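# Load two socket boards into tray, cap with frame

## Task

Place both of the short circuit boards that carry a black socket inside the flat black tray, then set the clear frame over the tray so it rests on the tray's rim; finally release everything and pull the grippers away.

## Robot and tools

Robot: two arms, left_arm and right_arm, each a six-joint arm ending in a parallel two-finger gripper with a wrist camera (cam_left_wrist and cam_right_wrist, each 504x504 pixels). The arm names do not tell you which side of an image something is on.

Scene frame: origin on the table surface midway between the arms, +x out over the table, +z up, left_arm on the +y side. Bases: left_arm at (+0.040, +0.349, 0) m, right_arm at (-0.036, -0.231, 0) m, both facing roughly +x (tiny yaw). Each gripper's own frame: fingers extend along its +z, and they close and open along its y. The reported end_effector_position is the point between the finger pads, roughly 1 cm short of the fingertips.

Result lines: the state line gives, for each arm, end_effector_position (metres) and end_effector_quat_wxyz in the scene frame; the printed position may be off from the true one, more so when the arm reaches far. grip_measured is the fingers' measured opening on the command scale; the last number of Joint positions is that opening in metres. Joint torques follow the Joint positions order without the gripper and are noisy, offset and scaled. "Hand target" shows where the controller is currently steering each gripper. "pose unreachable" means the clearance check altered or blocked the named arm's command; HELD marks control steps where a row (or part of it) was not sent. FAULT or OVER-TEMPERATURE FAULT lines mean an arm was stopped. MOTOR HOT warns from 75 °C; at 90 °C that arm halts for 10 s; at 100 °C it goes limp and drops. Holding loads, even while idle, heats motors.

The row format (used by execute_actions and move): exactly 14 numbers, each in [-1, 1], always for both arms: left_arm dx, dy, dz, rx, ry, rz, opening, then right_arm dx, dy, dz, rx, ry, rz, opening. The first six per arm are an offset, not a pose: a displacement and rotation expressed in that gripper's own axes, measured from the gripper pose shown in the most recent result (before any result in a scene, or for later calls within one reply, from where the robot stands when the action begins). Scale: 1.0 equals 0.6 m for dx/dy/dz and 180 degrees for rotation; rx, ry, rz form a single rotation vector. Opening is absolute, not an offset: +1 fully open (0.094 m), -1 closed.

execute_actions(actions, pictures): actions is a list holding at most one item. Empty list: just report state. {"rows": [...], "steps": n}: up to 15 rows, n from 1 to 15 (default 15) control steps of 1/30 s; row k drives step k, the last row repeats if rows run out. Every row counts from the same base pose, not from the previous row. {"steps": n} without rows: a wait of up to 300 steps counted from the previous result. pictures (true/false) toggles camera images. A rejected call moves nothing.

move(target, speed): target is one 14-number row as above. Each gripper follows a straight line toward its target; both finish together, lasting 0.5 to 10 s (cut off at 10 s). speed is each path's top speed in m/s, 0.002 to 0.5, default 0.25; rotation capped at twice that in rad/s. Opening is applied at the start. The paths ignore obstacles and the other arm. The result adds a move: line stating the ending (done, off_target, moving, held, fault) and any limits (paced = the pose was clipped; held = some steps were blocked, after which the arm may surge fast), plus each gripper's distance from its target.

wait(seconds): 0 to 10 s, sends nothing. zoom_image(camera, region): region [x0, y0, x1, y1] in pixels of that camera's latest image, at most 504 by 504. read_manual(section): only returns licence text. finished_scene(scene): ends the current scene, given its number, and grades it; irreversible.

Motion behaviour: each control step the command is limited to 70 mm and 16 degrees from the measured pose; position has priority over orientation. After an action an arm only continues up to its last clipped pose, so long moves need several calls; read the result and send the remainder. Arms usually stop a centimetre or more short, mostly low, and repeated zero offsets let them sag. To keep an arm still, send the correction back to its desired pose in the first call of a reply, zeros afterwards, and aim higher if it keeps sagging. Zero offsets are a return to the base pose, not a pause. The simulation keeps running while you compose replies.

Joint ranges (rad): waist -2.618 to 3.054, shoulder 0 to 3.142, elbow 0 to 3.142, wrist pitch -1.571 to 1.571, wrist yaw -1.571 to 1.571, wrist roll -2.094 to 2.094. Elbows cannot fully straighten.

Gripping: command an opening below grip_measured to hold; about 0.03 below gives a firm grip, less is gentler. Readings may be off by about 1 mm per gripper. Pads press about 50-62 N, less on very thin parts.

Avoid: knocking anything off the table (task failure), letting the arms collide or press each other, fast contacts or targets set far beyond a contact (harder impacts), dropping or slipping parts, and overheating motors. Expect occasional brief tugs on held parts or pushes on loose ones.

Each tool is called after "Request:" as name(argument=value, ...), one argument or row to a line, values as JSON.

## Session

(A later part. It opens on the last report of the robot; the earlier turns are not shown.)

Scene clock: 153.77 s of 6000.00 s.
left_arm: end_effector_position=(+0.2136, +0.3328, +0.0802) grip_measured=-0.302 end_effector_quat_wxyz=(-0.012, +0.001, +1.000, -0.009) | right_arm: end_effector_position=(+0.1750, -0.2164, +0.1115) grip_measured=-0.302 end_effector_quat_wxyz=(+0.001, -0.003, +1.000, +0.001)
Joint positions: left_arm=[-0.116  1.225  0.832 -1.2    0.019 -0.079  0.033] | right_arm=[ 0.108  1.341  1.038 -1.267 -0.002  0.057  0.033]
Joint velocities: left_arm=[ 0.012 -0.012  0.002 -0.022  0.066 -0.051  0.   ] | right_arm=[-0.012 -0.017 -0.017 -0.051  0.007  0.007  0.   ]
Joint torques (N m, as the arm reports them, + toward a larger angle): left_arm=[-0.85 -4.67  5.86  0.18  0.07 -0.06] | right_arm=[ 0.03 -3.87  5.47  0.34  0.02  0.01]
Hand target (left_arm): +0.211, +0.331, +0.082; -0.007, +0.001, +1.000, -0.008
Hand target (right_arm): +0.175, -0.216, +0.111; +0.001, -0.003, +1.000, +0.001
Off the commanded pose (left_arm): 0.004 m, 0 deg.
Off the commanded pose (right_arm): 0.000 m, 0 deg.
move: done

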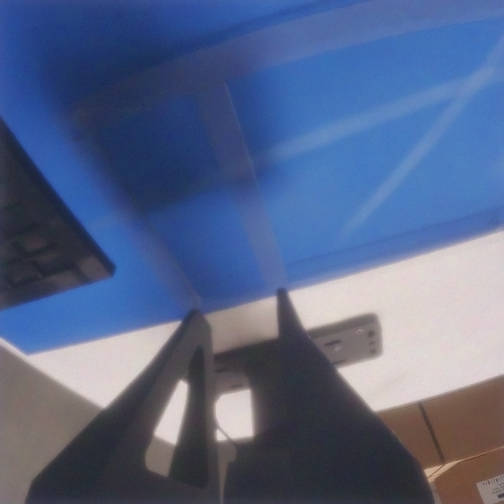

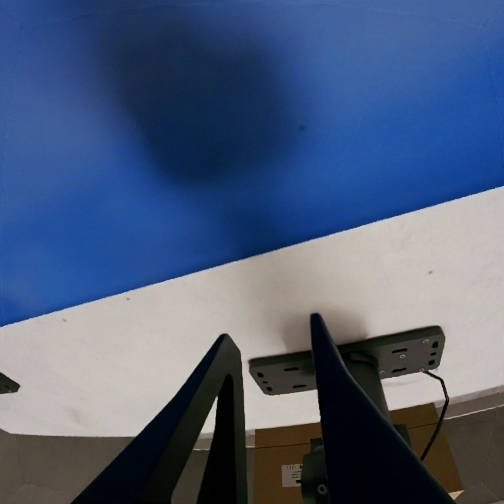

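Request:
move(
  target=[-0.005,-0.022,0.075,-0.004,-0.012,0,-0.3,0,0,0,0,0,0,-0.3],
  speed=0.08,
)

Scene clock: 156.50 s of 6000.00 s.
left_arm: end_effector_position=(+0.2132, +0.3190, +0.0376) grip_measured=-0.302 end_effector_quat_wxyz=(+0.003, +0.001, +1.000, -0.006) | right_arm: end_effector_position=(+0.1750, -0.2164, +0.1115) grip_measured=-0.302 end_effector_quat_wxyz=(+0.001, -0.003, +1.000, +0.001)
Joint positions: left_arm=[-0.202  1.246  0.671 -0.989  0.012 -0.165  0.033] | right_arm=[ 0.108  1.341  1.038 -1.267 -0.002  0.057  0.033]
Joint velocities: left_arm=[ 0.017  0.002 -0.007 -0.11   0.007  0.007  0.   ] | right_arm=[ 0.007  0.002  0.002 -0.081 -0.007 -0.022  0.   ]
Joint torques (N m, as the arm reports them, + toward a larger angle): left_arm=[-0.89 -2.46  5.71  0.51 -0.07 -0.07] | right_arm=[ 0.03 -3.84  5.46  0.35  0.03  0.01]
Hand target (left_arm): +0.216, +0.318, +0.036; +0.008, +0.001, +1.000, -0.002
Hand target (right_arm): +0.175, -0.216, +0.111; +0.001, -0.003, +1.000, +0.001
Off the commanded pose (left_arm): 0.003 m, 1 deg.
Off the commanded pose (right_arm): 0.000 m, 0 deg.
move: done

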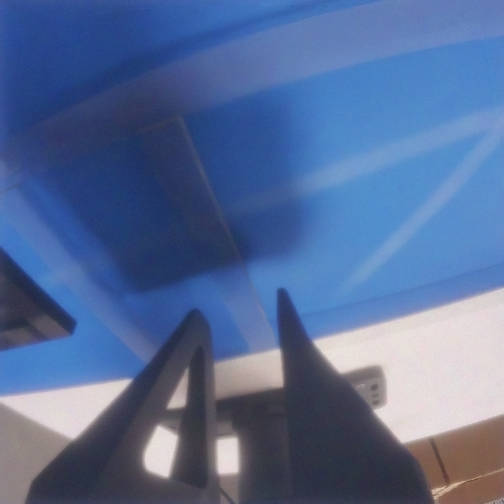

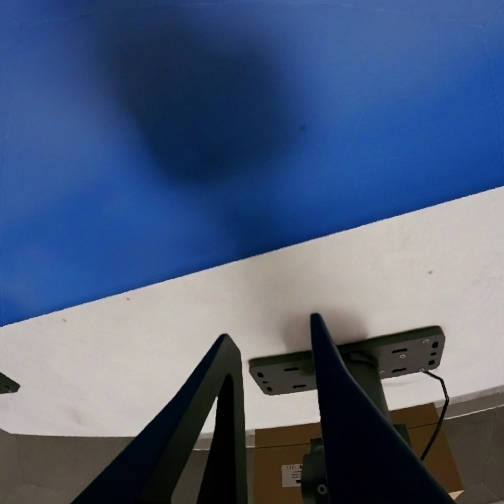

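Request:
move(
  target=[0,0.008,0.042,0,0,0,-0.3,0,0,0,0,0,0,-0.3],
  speed=0.04,
)

Request:
move(
  target=[0,0,0,0,0,0,-0.8,0,0,0,0,0,0,-0.3],
)

Scene clock: 159.87 s of 6000.00 s.
left_arm: end_effector_position=(+0.2109, +0.3218, +0.0144) grip_measured=-0.302 end_effector_quat_wxyz=(-0.002, +0.001, +1.000, -0.005) | right_arm: end_effector_position=(+0.1750, -0.2164, +0.1115) grip_measured=-0.302 end_effector_quat_wxyz=(+0.001, -0.003, +1.000, +0.001)
Joint positions: left_arm=[-0.189  1.287  0.599 -0.885  0.011 -0.152  0.033] | right_arm=[ 0.108  1.341  1.038 -1.267 -0.002  0.057  0.033]
Joint velocities: left_arm=[ 0.007  0.007 -0.002  0.007  0.007  0.007  0.001] | right_arm=[-0.002 -0.007 -0.032  0.007 -0.007 -0.007 -0.001]
Joint torques (N m, as the arm reports them, + toward a larger angle): left_arm=[ 0.7  -2.54  5.56  0.52  0.01  0.  ] | right_arm=[ 0.07 -3.85  5.46  0.34  0.03  0.01]
Hand target (left_arm): +0.213, +0.323, +0.012; +0.002, +0.001, +1.000, -0.006
Hand target (right_arm): +0.175, -0.216, +0.111; +0.001, -0.003, +1.000, +0.001
Off the commanded pose (left_arm): 0.004 m, 1 deg.
Off the commanded pose (right_arm): 0.000 m, 0 deg.
move: done

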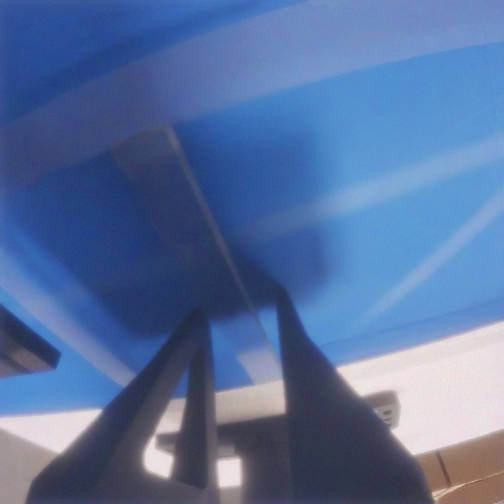

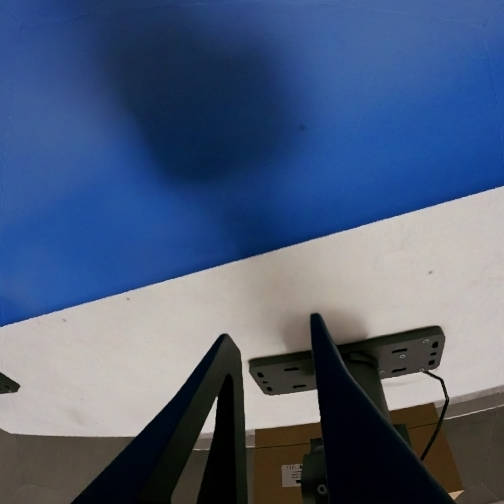

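Scene clock: 160.37 s of 6000.00 s.
left_arm: end_effector_position=(+0.2110, +0.3218, +0.0144) grip_measured=-0.727 end_effector_quat_wxyz=(-0.002, +0.001, +1.000, -0.005) | right_arm: end_effector_position=(+0.1750, -0.2164, +0.1115) grip_measured=-0.302 end_effector_quat_wxyz=(+0.001, -0.003, +1.000, +0.001)
Joint positions: left_arm=[-0.189  1.287  0.599 -0.884  0.011 -0.153  0.013] | right_arm=[ 0.108  1.341  1.038 -1.267 -0.002  0.057  0.033]
Joint velocities: left_arm=[-0.007 -0.017 -0.002 -0.022 -0.007  0.11   0.001] | right_arm=[ 0.007  0.002 -0.017 -0.154  0.037  0.022 -0.001]
Joint torques (N m, as the arm reports them, + toward a larger angle): left_arm=[-0.18 -3.07  5.76  0.31  0.    0.01] | right_arm=[ 0.07 -3.84  5.49  0.34  0.02  0.02]
Hand target (left_arm): +0.211, +0.322, +0.014; -0.002, +0.001, +1.000, -0.005
Hand target (right_arm): +0.175, -0.216, +0.111; +0.001, -0.003, +1.000, +0.001
Off the commanded pose (left_arm): 0.000 m, 0 deg.
Off the commanded pose (right_arm): 0.000 m, 0 deg.
move: done

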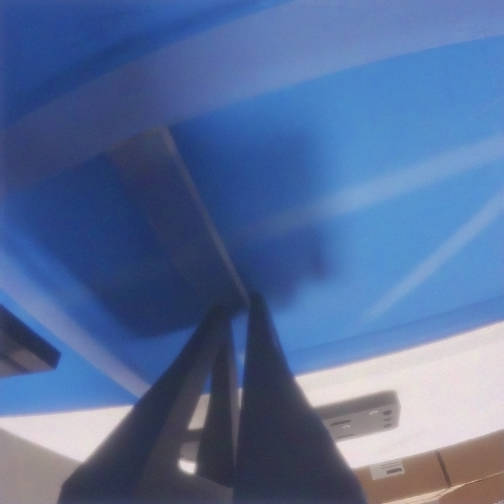

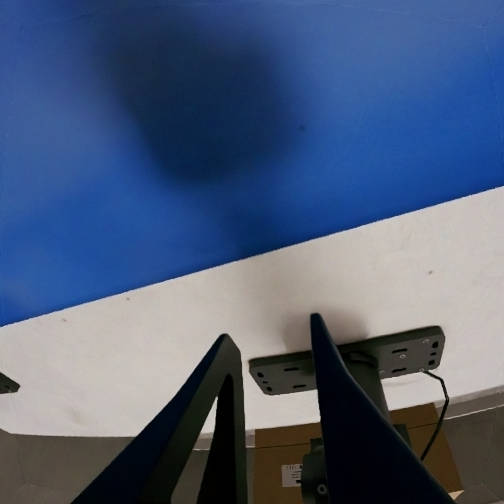

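Request:
move(
  target=[-0.03,0,-0.12,0,0,0,-0.78,0,0,0,0,0,0,-0.3],
  speed=0.1,
)

Request:
move(
  target=[-0.02,0.31,-0.015,0,-0.01,0,-0.78,0,0,0,0,0,0,-0.3],
  speed=0.15,
)

Request:
move(
  target=[0,0,-0.01,0,0,-0.5,-0.78,0,0,0,0,0,0,-0.3],
)

Scene clock: 166.43 s of 6000.00 s.
left_arm: end_effector_position=(+0.2215, +0.3221, +0.0760) grip_measured=-0.727 end_effector_quat_wxyz=(-0.021, +0.001, +1.000, -0.002) | right_arm: end_effector_position=(+0.1750, -0.2164, +0.1115) grip_measured=-0.302 end_effector_quat_wxyz=(+0.001, -0.003, +1.000, +0.001)
Joint positions: left_arm=[-0.179  1.287  0.856 -1.181  0.011 -0.143  0.013] | right_arm=[ 0.108  1.341  1.038 -1.267 -0.002  0.057  0.033]
Joint velocities: left_arm=[ 0.002 -0.002  0.007 -0.051  0.007  0.022 -0.001] | right_arm=[-0.012  0.002  0.017  0.007 -0.051  0.007 -0.   ]
Joint torques (N m, as the arm reports them, + toward a larger angle): left_arm=[ 0.68 -4.83  8.88  0.08 -0.02  0.12] | right_arm=[ 0.01 -3.87  5.47  0.34  0.03  0.03]
Hand target (left_arm): +0.229, +0.323, +0.086; -0.002, +0.001, +1.000, -0.005
Hand target (right_arm): +0.175, -0.216, +0.111; +0.001, -0.003, +1.000, +0.001
Off the commanded pose (left_arm): 0.013 m, 2 deg.
Off the commanded pose (right_arm): 0.000 m, 0 deg.
After step 90, 1.73 s passed at rest.
move: off_target (left_arm)

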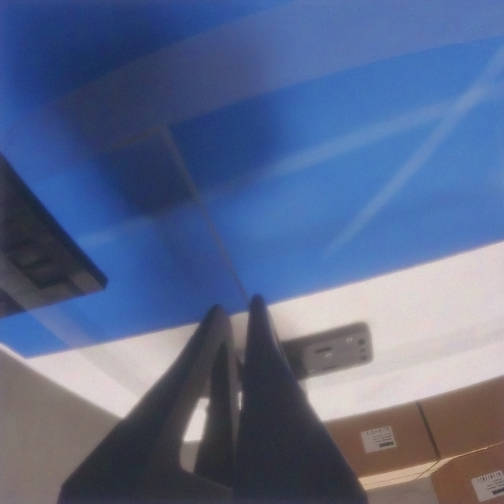

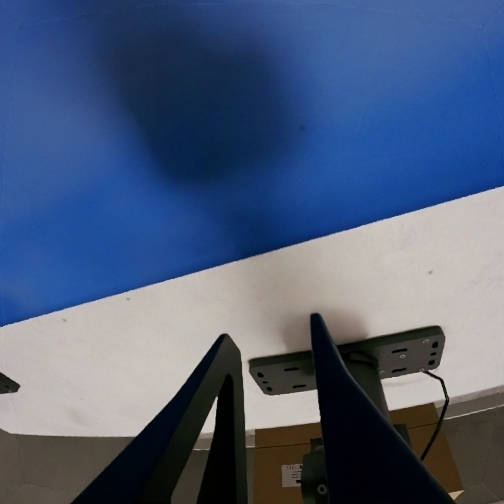

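Scene clock: 168.27 s of 6000.00 s.
left_arm: end_effector_position=(+0.2243, +0.5017, +0.0747) grip_measured=-0.727 end_effector_quat_wxyz=(-0.026, -0.002, +1.000, -0.011) | right_arm: end_effector_position=(+0.1750, -0.2164, +0.1115) grip_measured=-0.302 end_effector_quat_wxyz=(+0.001, -0.003, +1.000, +0.001)
Joint positions: left_arm=[ 0.64   1.523  1.045 -1.147 -0.016  0.671  0.013] | right_arm=[ 0.108  1.341  1.038 -1.267 -0.002  0.057  0.033]
Joint velocities: left_arm=[ 0.007 -0.017 -0.002 -0.022  0.022  0.11  -0.001] | right_arm=[-0.027 -0.012 -0.012  0.037 -0.022 -0.037 -0.001]
Joint torques (N m, as the arm reports them, + toward a larger angle): left_arm=[ 0.68 -5.4   8.95  0.29  0.05  0.16] | right_arm=[ 0.05 -3.85  5.44  0.34  0.02  0.02]
Hand target (left_arm): +0.232, +0.509, +0.082; -0.009, +0.001, +1.000, -0.004
Hand target (right_arm): +0.175, -0.216, +0.111; +0.001, -0.003, +1.000, +0.001
Off the commanded pose (left_arm): 0.015 m, 3 deg.
Off the commanded pose (right_arm): 0.000 m, 0 deg.
move: off_target (left_arm)

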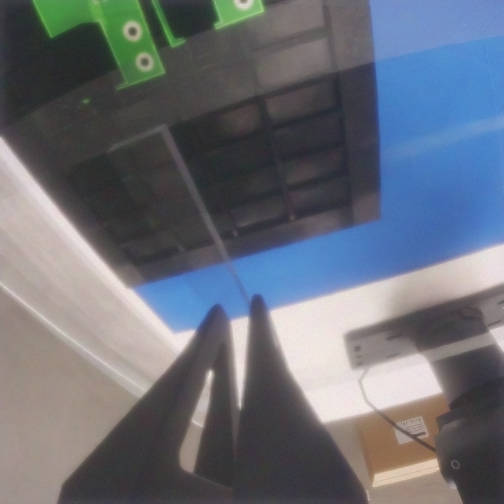

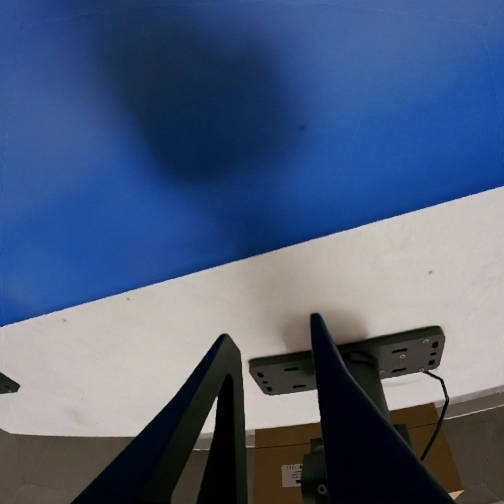

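Scene clock: 172.00 s of 6000.00 s.
left_arm: end_effector_position=(+0.2215, +0.4994, +0.0750) grip_measured=-0.725 end_effector_quat_wxyz=(+0.033, +0.703, -0.710, -0.012) | right_arm: end_effector_position=(+0.1750, -0.2164, +0.1115) grip_measured=-0.302 end_effector_quat_wxyz=(+0.001, -0.003, +1.000, +0.001)
Joint positions: left_arm=[ 0.64   1.523  1.045 -1.161 -0.016 -0.886  0.013] | right_arm=[ 0.108  1.341  1.038 -1.267 -0.002  0.057  0.033]
Joint velocities: left_arm=[ 0.002  0.007  0.002 -0.007 -0.051 -0.11  -0.   ] | right_arm=[ 0.012 -0.007 -0.012 -0.022  0.007 -0.051 -0.001]
Joint torques (N m, as the arm reports them, + toward a larger angle): left_arm=[ 0.03 -5.89  7.92  0.06 -0.03 -0.04] | right_arm=[ 0.05 -3.84  5.48  0.35  0.02  0.03]
Hand target (left_arm): +0.224, +0.502, +0.081; +0.026, +0.708, -0.706, -0.011
Hand target (right_arm): +0.175, -0.216, +0.111; +0.001, -0.003, +1.000, +0.001
Off the commanded pose (left_arm): 0.007 m, 1 deg.
Off the commanded pose (right_arm): 0.000 m, 0 deg.
move: done

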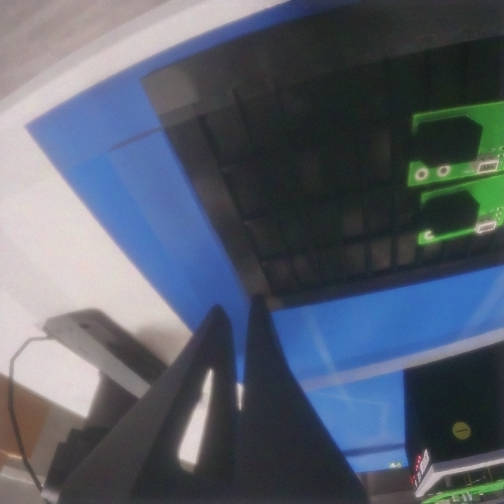

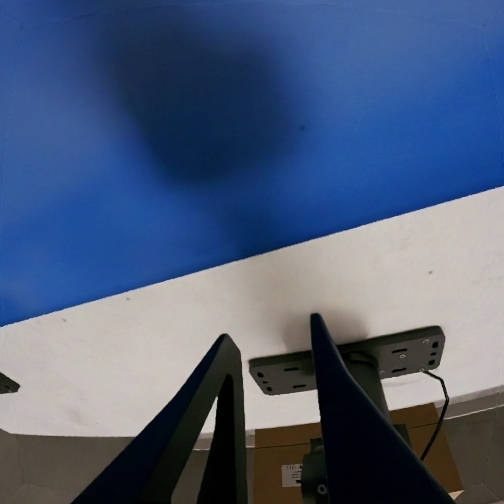

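Request:
move(
  target=[-0.005,-0.09,0.045,0.03,-0.014,0,-0.78,0,0,0,0,0,0,-0.3],
  speed=0.08,
)

Request:
zoom_image(
  camera="cam_left_wrist",
  region=[0,50,250,400],
)

Scene clock: 197.90 s of 6000.00 s.
left_arm: end_effector_position=(+0.2696, +0.5022, +0.0452) grip_measured=-0.725 end_effector_quat_wxyz=(-0.009, +0.703, -0.711, +0.003) | right_arm: end_effector_position=(+0.1750, -0.2164, +0.1115) grip_measured=-0.302 end_effector_quat_wxyz=(+0.001, -0.003, +1.000, +0.001)
Joint positions: left_arm=[ 0.551  1.628  1.029 -0.954  0.002 -0.975  0.013] | right_arm=[ 0.108  1.341  1.038 -1.267 -0.002  0.057  0.033]
Joint velocities: left_arm=[ 0.012  0.007 -0.007 -0.022  0.051  0.022  0.   ] | right_arm=[-0.012  0.007  0.002  0.007 -0.007  0.007  0.   ]
Joint torques (N m, as the arm reports them, + toward a larger angle): left_arm=[-0.87 -6.53  5.54  0.48  0.07 -0.07] | right_arm=[ 0.03 -3.85  5.48  0.34  0.03  0.02]
Hand target (left_arm): +0.274, +0.501, +0.045; -0.016, +0.704, -0.710, +0.006
Hand target (right_arm): +0.175, -0.216, +0.111; +0.001, -0.003, +1.000, +0.001
Off the commanded pose (left_arm): 0.004 m, 1 deg.
Off the commanded pose (right_arm): 0.000 m, 0 deg.
After step 90, 21.63 s passed at rest.
move: done

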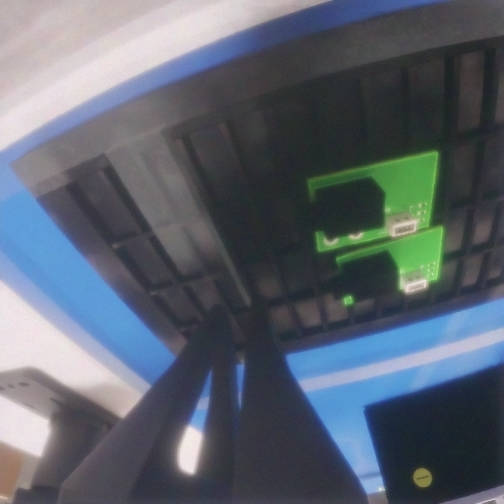

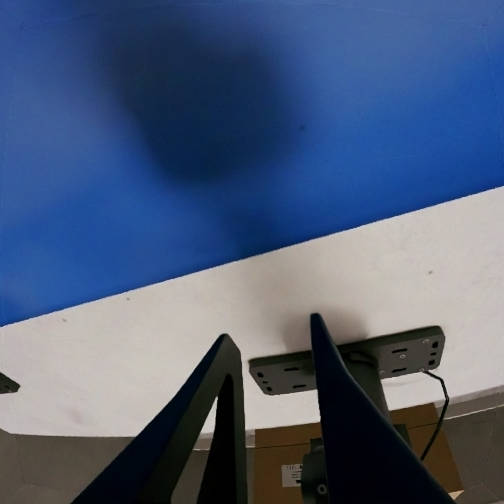

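Region (0, 50, 250, 400) of cam_left_wrist's 504x504 image, scaled by 1.440, with more detail than that image has; it fills the left 360 columns of this view, and the rest is white.

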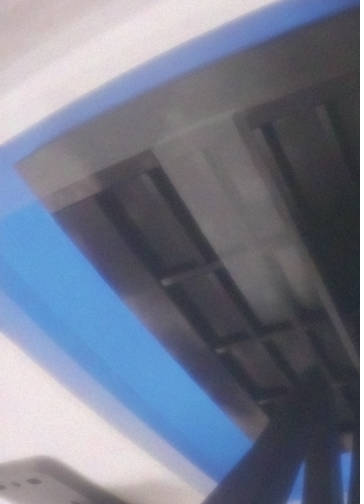

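Request:
move(
  target=[0,-0.005,0.026,0,0,0,-0.78,0,0,0,0,0,0,-0.3],
  speed=0.03,
)

Request:
zoom_image(
  camera="cam_left_wrist",
  region=[0,50,250,400],
)

Scene clock: 201.40 s of 6000.00 s.
left_arm: end_effector_position=(+0.2691, +0.5019, +0.0301) grip_measured=-0.725 end_effector_quat_wxyz=(-0.001, +0.704, -0.710, +0.001) | right_arm: end_effector_position=(+0.1750, -0.2164, +0.1115) grip_measured=-0.302 end_effector_quat_wxyz=(+0.001, -0.003, +1.000, +0.001)
Joint positions: left_arm=[ 0.551  1.664  1.004 -0.909  0.002 -0.976  0.013] | right_arm=[ 0.108  1.341  1.038 -1.267 -0.002  0.057  0.033]
Joint velocities: left_arm=[-0.012 -0.002 -0.007  0.051  0.022 -0.022  0.001] | right_arm=[ 0.002  0.002 -0.007 -0.051  0.022 -0.007  0.   ]
Joint torques (N m, as the arm reports them, + toward a larger angle): left_arm=[-0.7  -6.55  5.48  0.49  0.01 -0.08] | right_arm=[ 0.01 -3.84  5.45  0.34  0.01  0.01]
Hand target (left_arm): +0.273, +0.502, +0.030; -0.008, +0.703, -0.711, +0.003
Hand target (right_arm): +0.175, -0.216, +0.111; +0.001, -0.003, +1.000, +0.001
Off the commanded pose (left_arm): 0.004 m, 1 deg.
Off the commanded pose (right_arm): 0.000 m, 0 deg.
move: done

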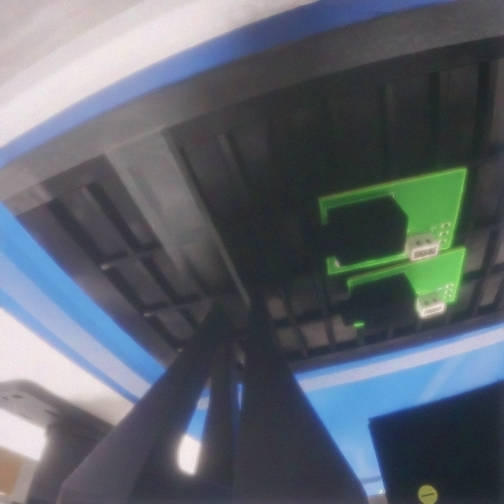

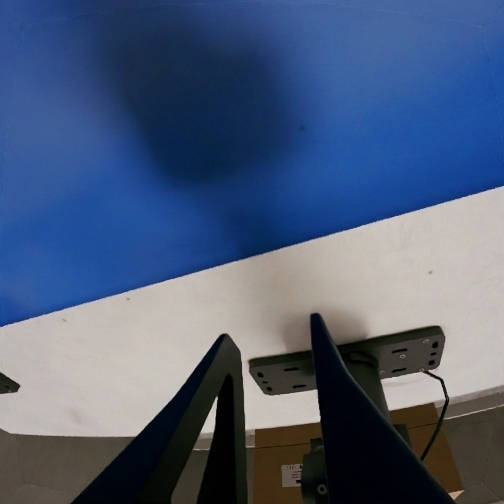

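Region (0, 50, 250, 400) of cam_left_wrist's 504x504 image, scaled by 1.440, with more detail than that image has; it fills the left 360 columns of this view, and the rest is white.

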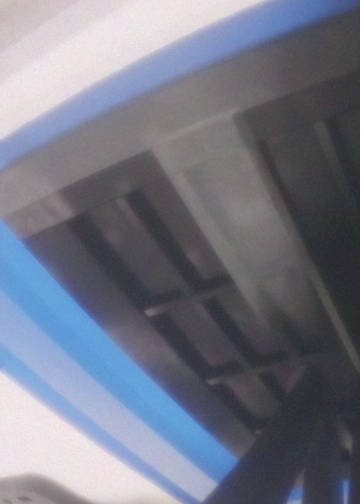

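Request:
move(
  target=[0.016,-0.026,-0.006,0.005,0,0,-0.78,0,0,0,0,0,0,-0.3],
  speed=0.03,
)

Scene clock: 207.20 s of 6000.00 s.
left_arm: end_effector_position=(+0.2755, +0.4914, +0.0279) grip_measured=-0.725 end_effector_quat_wxyz=(+0.003, +0.703, -0.711, +0.002) | right_arm: end_effector_position=(+0.1750, -0.2164, +0.1115) grip_measured=-0.302 end_effector_quat_wxyz=(+0.001, -0.003, +1.000, +0.001)
Joint positions: left_arm=[ 0.508  1.673  1.004 -0.907  0.005 -1.018  0.013] | right_arm=[ 0.108  1.341  1.038 -1.267 -0.002  0.057  0.033]
Joint velocities: left_arm=[-0.002  0.002  0.017  0.051  0.037  0.051  0.001] | right_arm=[-0.002 -0.002 -0.007  0.037  0.022  0.037  0.   ]
Joint torques (N m, as the arm reports them, + toward a larger angle): left_arm=[-1.01 -6.4   8.49  0.22  0.13 -0.08] | right_arm=[ 0.04 -3.82  5.46  0.35  0.02  0.02]
Hand target (left_arm): +0.285, +0.492, +0.034; -0.007, +0.704, -0.710, +0.007
Hand target (right_arm): +0.175, -0.216, +0.111; +0.001, -0.003, +1.000, +0.001
Off the commanded pose (left_arm): 0.011 m, 1 deg.
Off the commanded pose (right_arm): 0.000 m, 0 deg.
After step 90, 1.93 s passed at rest.
move: off_target (left_arm)

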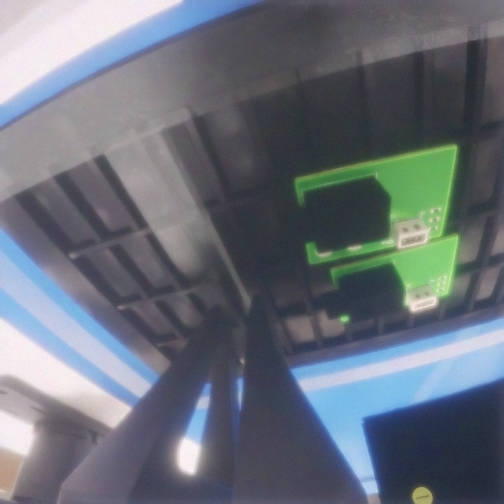

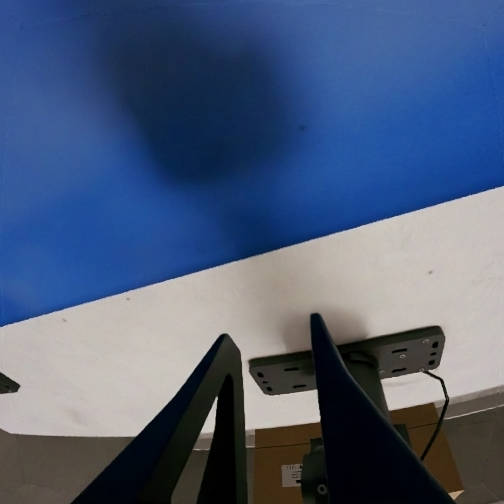

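Request:
move(
  target=[-0.008,-0.02,-0.006,0.008,0,0,-0.78,0,0,0,0,0,0,-0.3],
  speed=0.03,
)

Request:
move(
  target=[0,-0.005,0.012,0,0,0,-0.78,0,0,0,0,0,0,-0.3],
  speed=0.02,
)

Scene clock: 211.97 s of 6000.00 s.
left_arm: end_effector_position=(+0.2791, +0.4921, +0.0266) grip_measured=-0.725 end_effector_quat_wxyz=(+0.005, +0.704, -0.710, +0.005) | right_arm: end_effector_position=(+0.1750, -0.2164, +0.1115) grip_measured=-0.302 end_effector_quat_wxyz=(+0.001, -0.003, +1.000, +0.001)
Joint positions: left_arm=[ 0.508  1.689  1.016 -0.905  0.012 -1.019  0.013] | right_arm=[ 0.108  1.341  1.038 -1.267 -0.002  0.057  0.033]
Joint velocities: left_arm=[-0.002  0.007  0.002  0.095  0.022  0.007 -0.001] | right_arm=[-0.032  0.012  0.012 -0.007  0.066 -0.037  0.001]
Joint torques (N m, as the arm reports them, + toward a larger angle): left_arm=[-0.07 -6.46  8.44  0.35  0.15  0.03] | right_arm=[ 0.01 -3.87  5.47  0.34  0.02  0.01]
Hand target (left_arm): +0.287, +0.496, +0.032; -0.006, +0.703, -0.711, +0.011
Hand target (right_arm): +0.175, -0.216, +0.111; +0.001, -0.003, +1.000, +0.001
Off the commanded pose (left_arm): 0.010 m, 1 deg.
Off the commanded pose (right_arm): 0.000 m, 0 deg.
After step 90, 1.03 s passed at rest.
move: done

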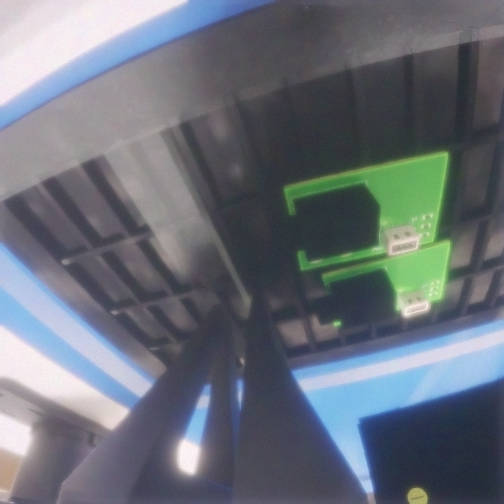

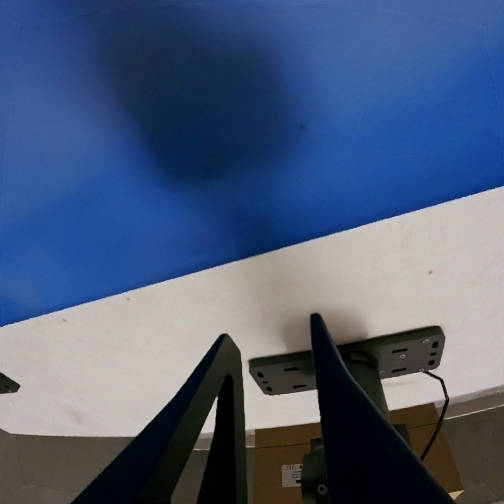

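Scene clock: 212.67 s of 6000.00 s.
left_arm: end_effector_position=(+0.2804, +0.4930, +0.0246) grip_measured=-0.725 end_effector_quat_wxyz=(+0.004, +0.704, -0.710, +0.005) | right_arm: end_effector_position=(+0.1750, -0.2164, +0.1115) grip_measured=-0.302 end_effector_quat_wxyz=(+0.001, -0.003, +1.000, +0.001)
Joint positions: left_arm=[ 0.508  1.697  1.016 -0.896  0.012 -1.019  0.013] | right_arm=[ 0.108  1.341  1.038 -1.267 -0.002  0.057  0.033]
Joint velocities: left_arm=[-0.012 -0.002 -0.007  0.007 -0.037 -0.037 -0.   ] | right_arm=[-0.007  0.002 -0.022  0.022  0.037  0.007 -0.   ]
Joint torques (N m, as the arm reports them, + toward a larger angle): left_arm=[-0.55 -5.81  5.16  0.54  0.02 -0.07] | right_arm=[ 0.02 -3.86  5.44  0.35  0.02  0.02]
Hand target (left_arm): +0.282, +0.492, +0.020; +0.005, +0.704, -0.710, +0.005
Hand target (right_arm): +0.175, -0.216, +0.111; +0.001, -0.003, +1.000, +0.001
Off the commanded pose (left_arm): 0.005 m, 0 deg.
Off the commanded pose (right_arm): 0.000 m, 0 deg.
move: done

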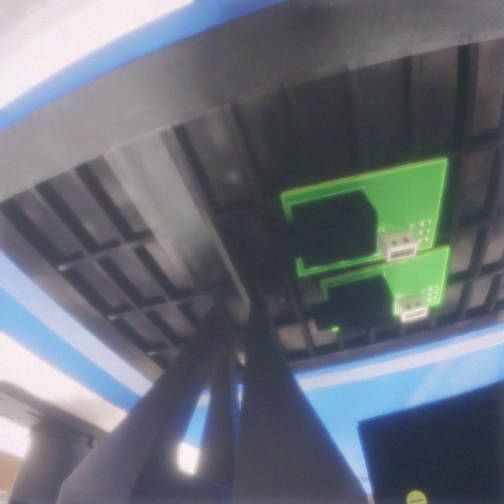

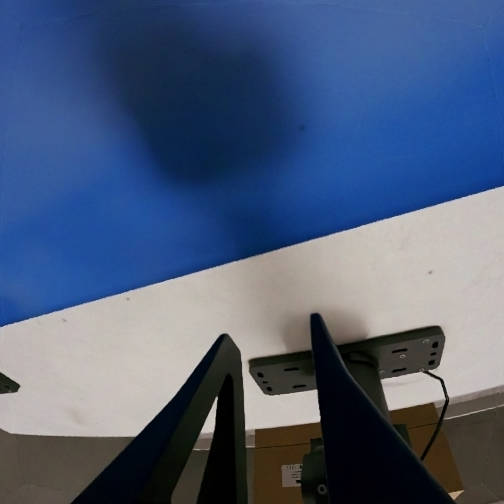

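Request:
move(
  target=[0,0,0.01,0,0,0,-0.78,0,0,0,0,0,0,-0.3],
  speed=0.02,
)

Request:
move(
  target=[0,0,0,0,0,0,-0.55,0,0,0,0,0,0,-0.3],
)

Request:
move(
  target=[0,0,-0.28,0,0,0,-0.55,0,0,0,0,0,0,-0.3],
  speed=0.15,
)

Request:
zoom_image(
  camera="cam_left_wrist",
  region=[80,0,504,300],
)

Scene clock: 216.83 s of 6000.00 s.
left_arm: end_effector_position=(+0.2805, +0.4930, +0.0245) grip_measured=-0.725 end_effector_quat_wxyz=(+0.004, +0.704, -0.710, +0.005) | right_arm: end_effector_position=(+0.1750, -0.2164, +0.1115) grip_measured=-0.302 end_effector_quat_wxyz=(+0.001, -0.003, +1.000, +0.001)
Joint positions: left_arm=[ 0.508  1.697  1.016 -0.895  0.012 -1.019  0.013] | right_arm=[ 0.108  1.341  1.038 -1.267 -0.002  0.057  0.033]
Joint velocities: left_arm=[-0.027  0.027  0.007 -0.022  0.066  0.007 -0.001] | right_arm=[-0.022 -0.002  0.002 -0.051 -0.022 -0.007 -0.001]
Joint torques (N m, as the arm reports them, + toward a larger angle): left_arm=[ 0.02 -5.86  4.33  0.55  0.02  0.02] | right_arm=[ 0.06 -3.87  5.45  0.34  0.03  0.02]
Hand target (left_arm): +0.280, +0.493, +0.019; +0.004, +0.704, -0.710, +0.005
Hand target (right_arm): +0.175, -0.216, +0.111; +0.001, -0.003, +1.000, +0.001
Off the commanded pose (left_arm): 0.006 m, 0 deg.
Off the commanded pose (right_arm): 0.000 m, 0 deg.
After step 90, 0.47 s passed at rest.
move: done

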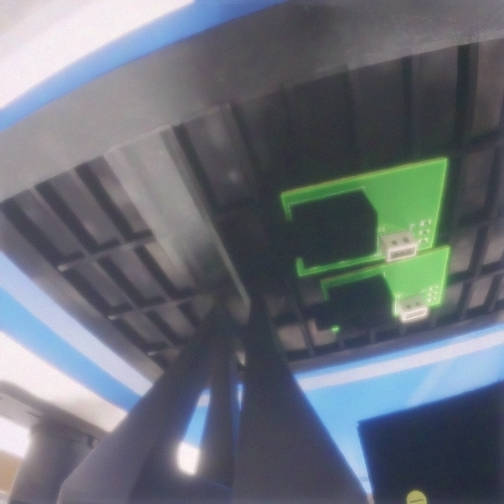

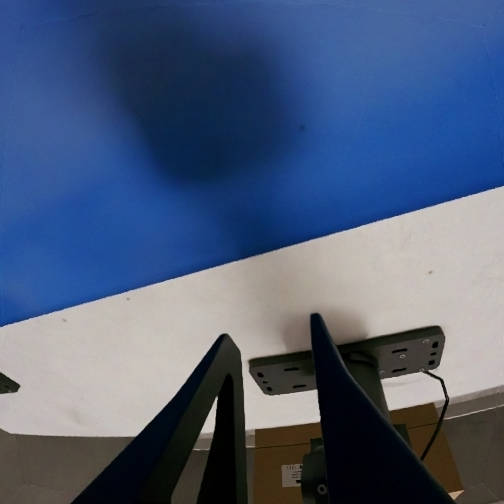

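Scene clock: 217.33 s of 6000.00 s.
left_arm: end_effector_position=(+0.2804, +0.4930, +0.0246) grip_measured=-0.552 end_effector_quat_wxyz=(+0.004, +0.704, -0.710, +0.005) | right_arm: end_effector_position=(+0.1750, -0.2164, +0.1115) grip_measured=-0.302 end_effector_quat_wxyz=(+0.001, -0.003, +1.000, +0.001)
Joint positions: left_arm=[ 0.508  1.697  1.016 -0.896  0.012 -1.019  0.021] | right_arm=[ 0.108  1.341  1.038 -1.267 -0.002  0.057  0.033]
Joint velocities: left_arm=[ 0.002 -0.002 -0.012  0.022 -0.007  0.007 -0.001] | right_arm=[ 0.007  0.012 -0.012  0.022  0.081  0.007 -0.   ]
Joint torques (N m, as the arm reports them, + toward a larger angle): left_arm=[ 0.09 -6.54  5.93  0.32 -0.01 -0.04] | right_arm=[ 0.04 -3.84  5.44  0.34  0.03  0.01]
Hand target (left_arm): +0.281, +0.493, +0.025; +0.004, +0.704, -0.710, +0.005
Hand target (right_arm): +0.175, -0.216, +0.111; +0.001, -0.003, +1.000, +0.001
Off the commanded pose (left_arm): 0.000 m, 0 deg.
Off the commanded pose (right_arm): 0.000 m, 0 deg.
move: done

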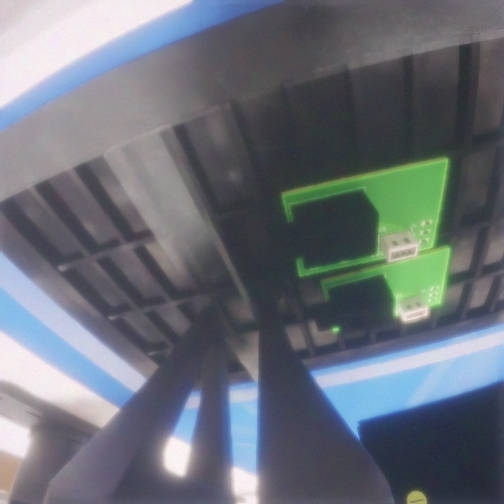

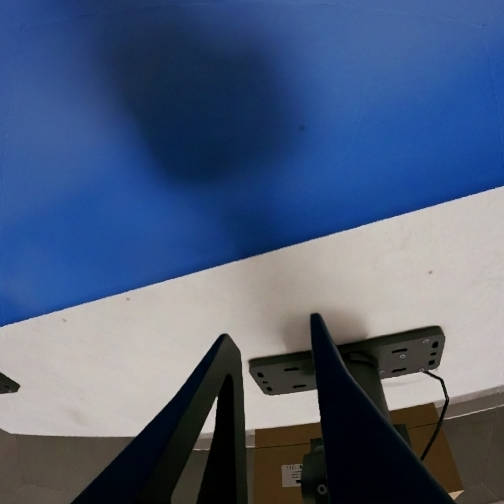

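Scene clock: 219.10 s of 6000.00 s.
left_arm: end_effector_position=(+0.2780, +0.4915, +0.1873) grip_measured=-0.552 end_effector_quat_wxyz=(+0.009, +0.703, -0.711, +0.004) | right_arm: end_effector_position=(+0.1750, -0.2164, +0.1115) grip_measured=-0.302 end_effector_quat_wxyz=(+0.001, -0.003, +1.000, +0.001)
Joint positions: left_arm=[ 0.508  1.627  1.6   -1.561  0.012 -1.017  0.021] | right_arm=[ 0.108  1.341  1.038 -1.267 -0.002  0.057  0.033]
Joint velocities: left_arm=[-0.032 -0.007  0.012  0.066 -0.051 -0.022 -0.001] | right_arm=[-0.002  0.007 -0.002 -0.139  0.007 -0.037 -0.001]
Joint torques (N m, as the arm reports them, + toward a larger angle): left_arm=[ 0.83 -6.13  8.55  0.19  0.03  0.15] | right_arm=[ 0.03 -3.86  5.48  0.33  0.03  0.02]
Hand target (left_arm): +0.278, +0.496, +0.193; +0.004, +0.704, -0.710, +0.005
Hand target (right_arm): +0.175, -0.216, +0.111; +0.001, -0.003, +1.000, +0.001
Off the commanded pose (left_arm): 0.007 m, 1 deg.
Off the commanded pose (right_arm): 0.000 m, 0 deg.
move: done

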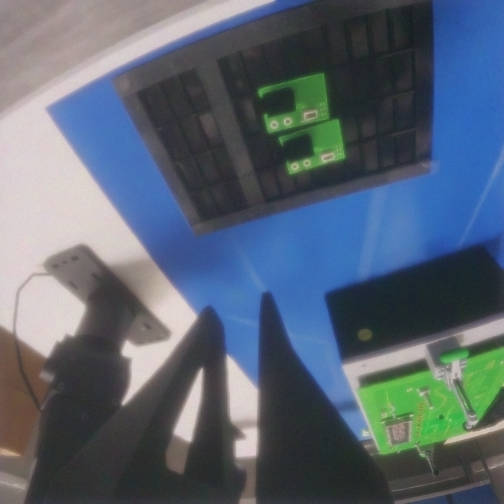

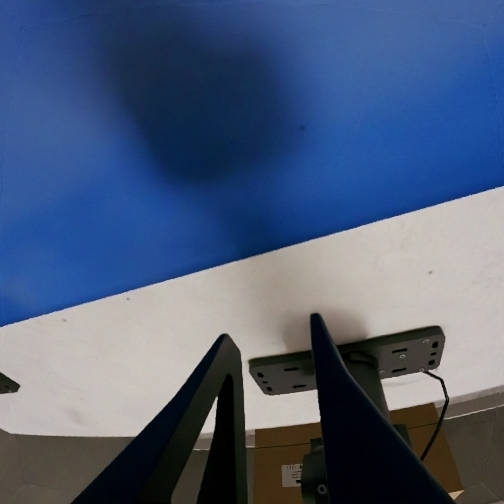

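Region (80, 0, 504, 300) of cam_left_wrist's 504x504 image, scaled by 1.189, with more detail than that image has; it fills the top 357 rows of this view, and the rest is white.

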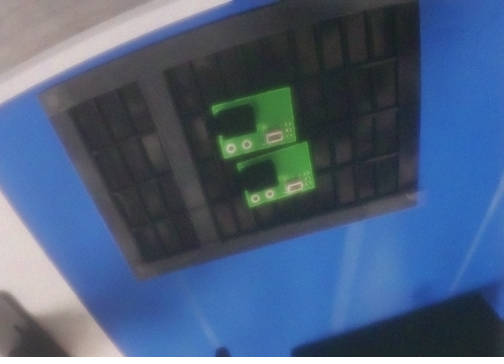

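Well aligned.

Request:
finished_scene(
  scene=1,
)

The scene is finished: the task was done.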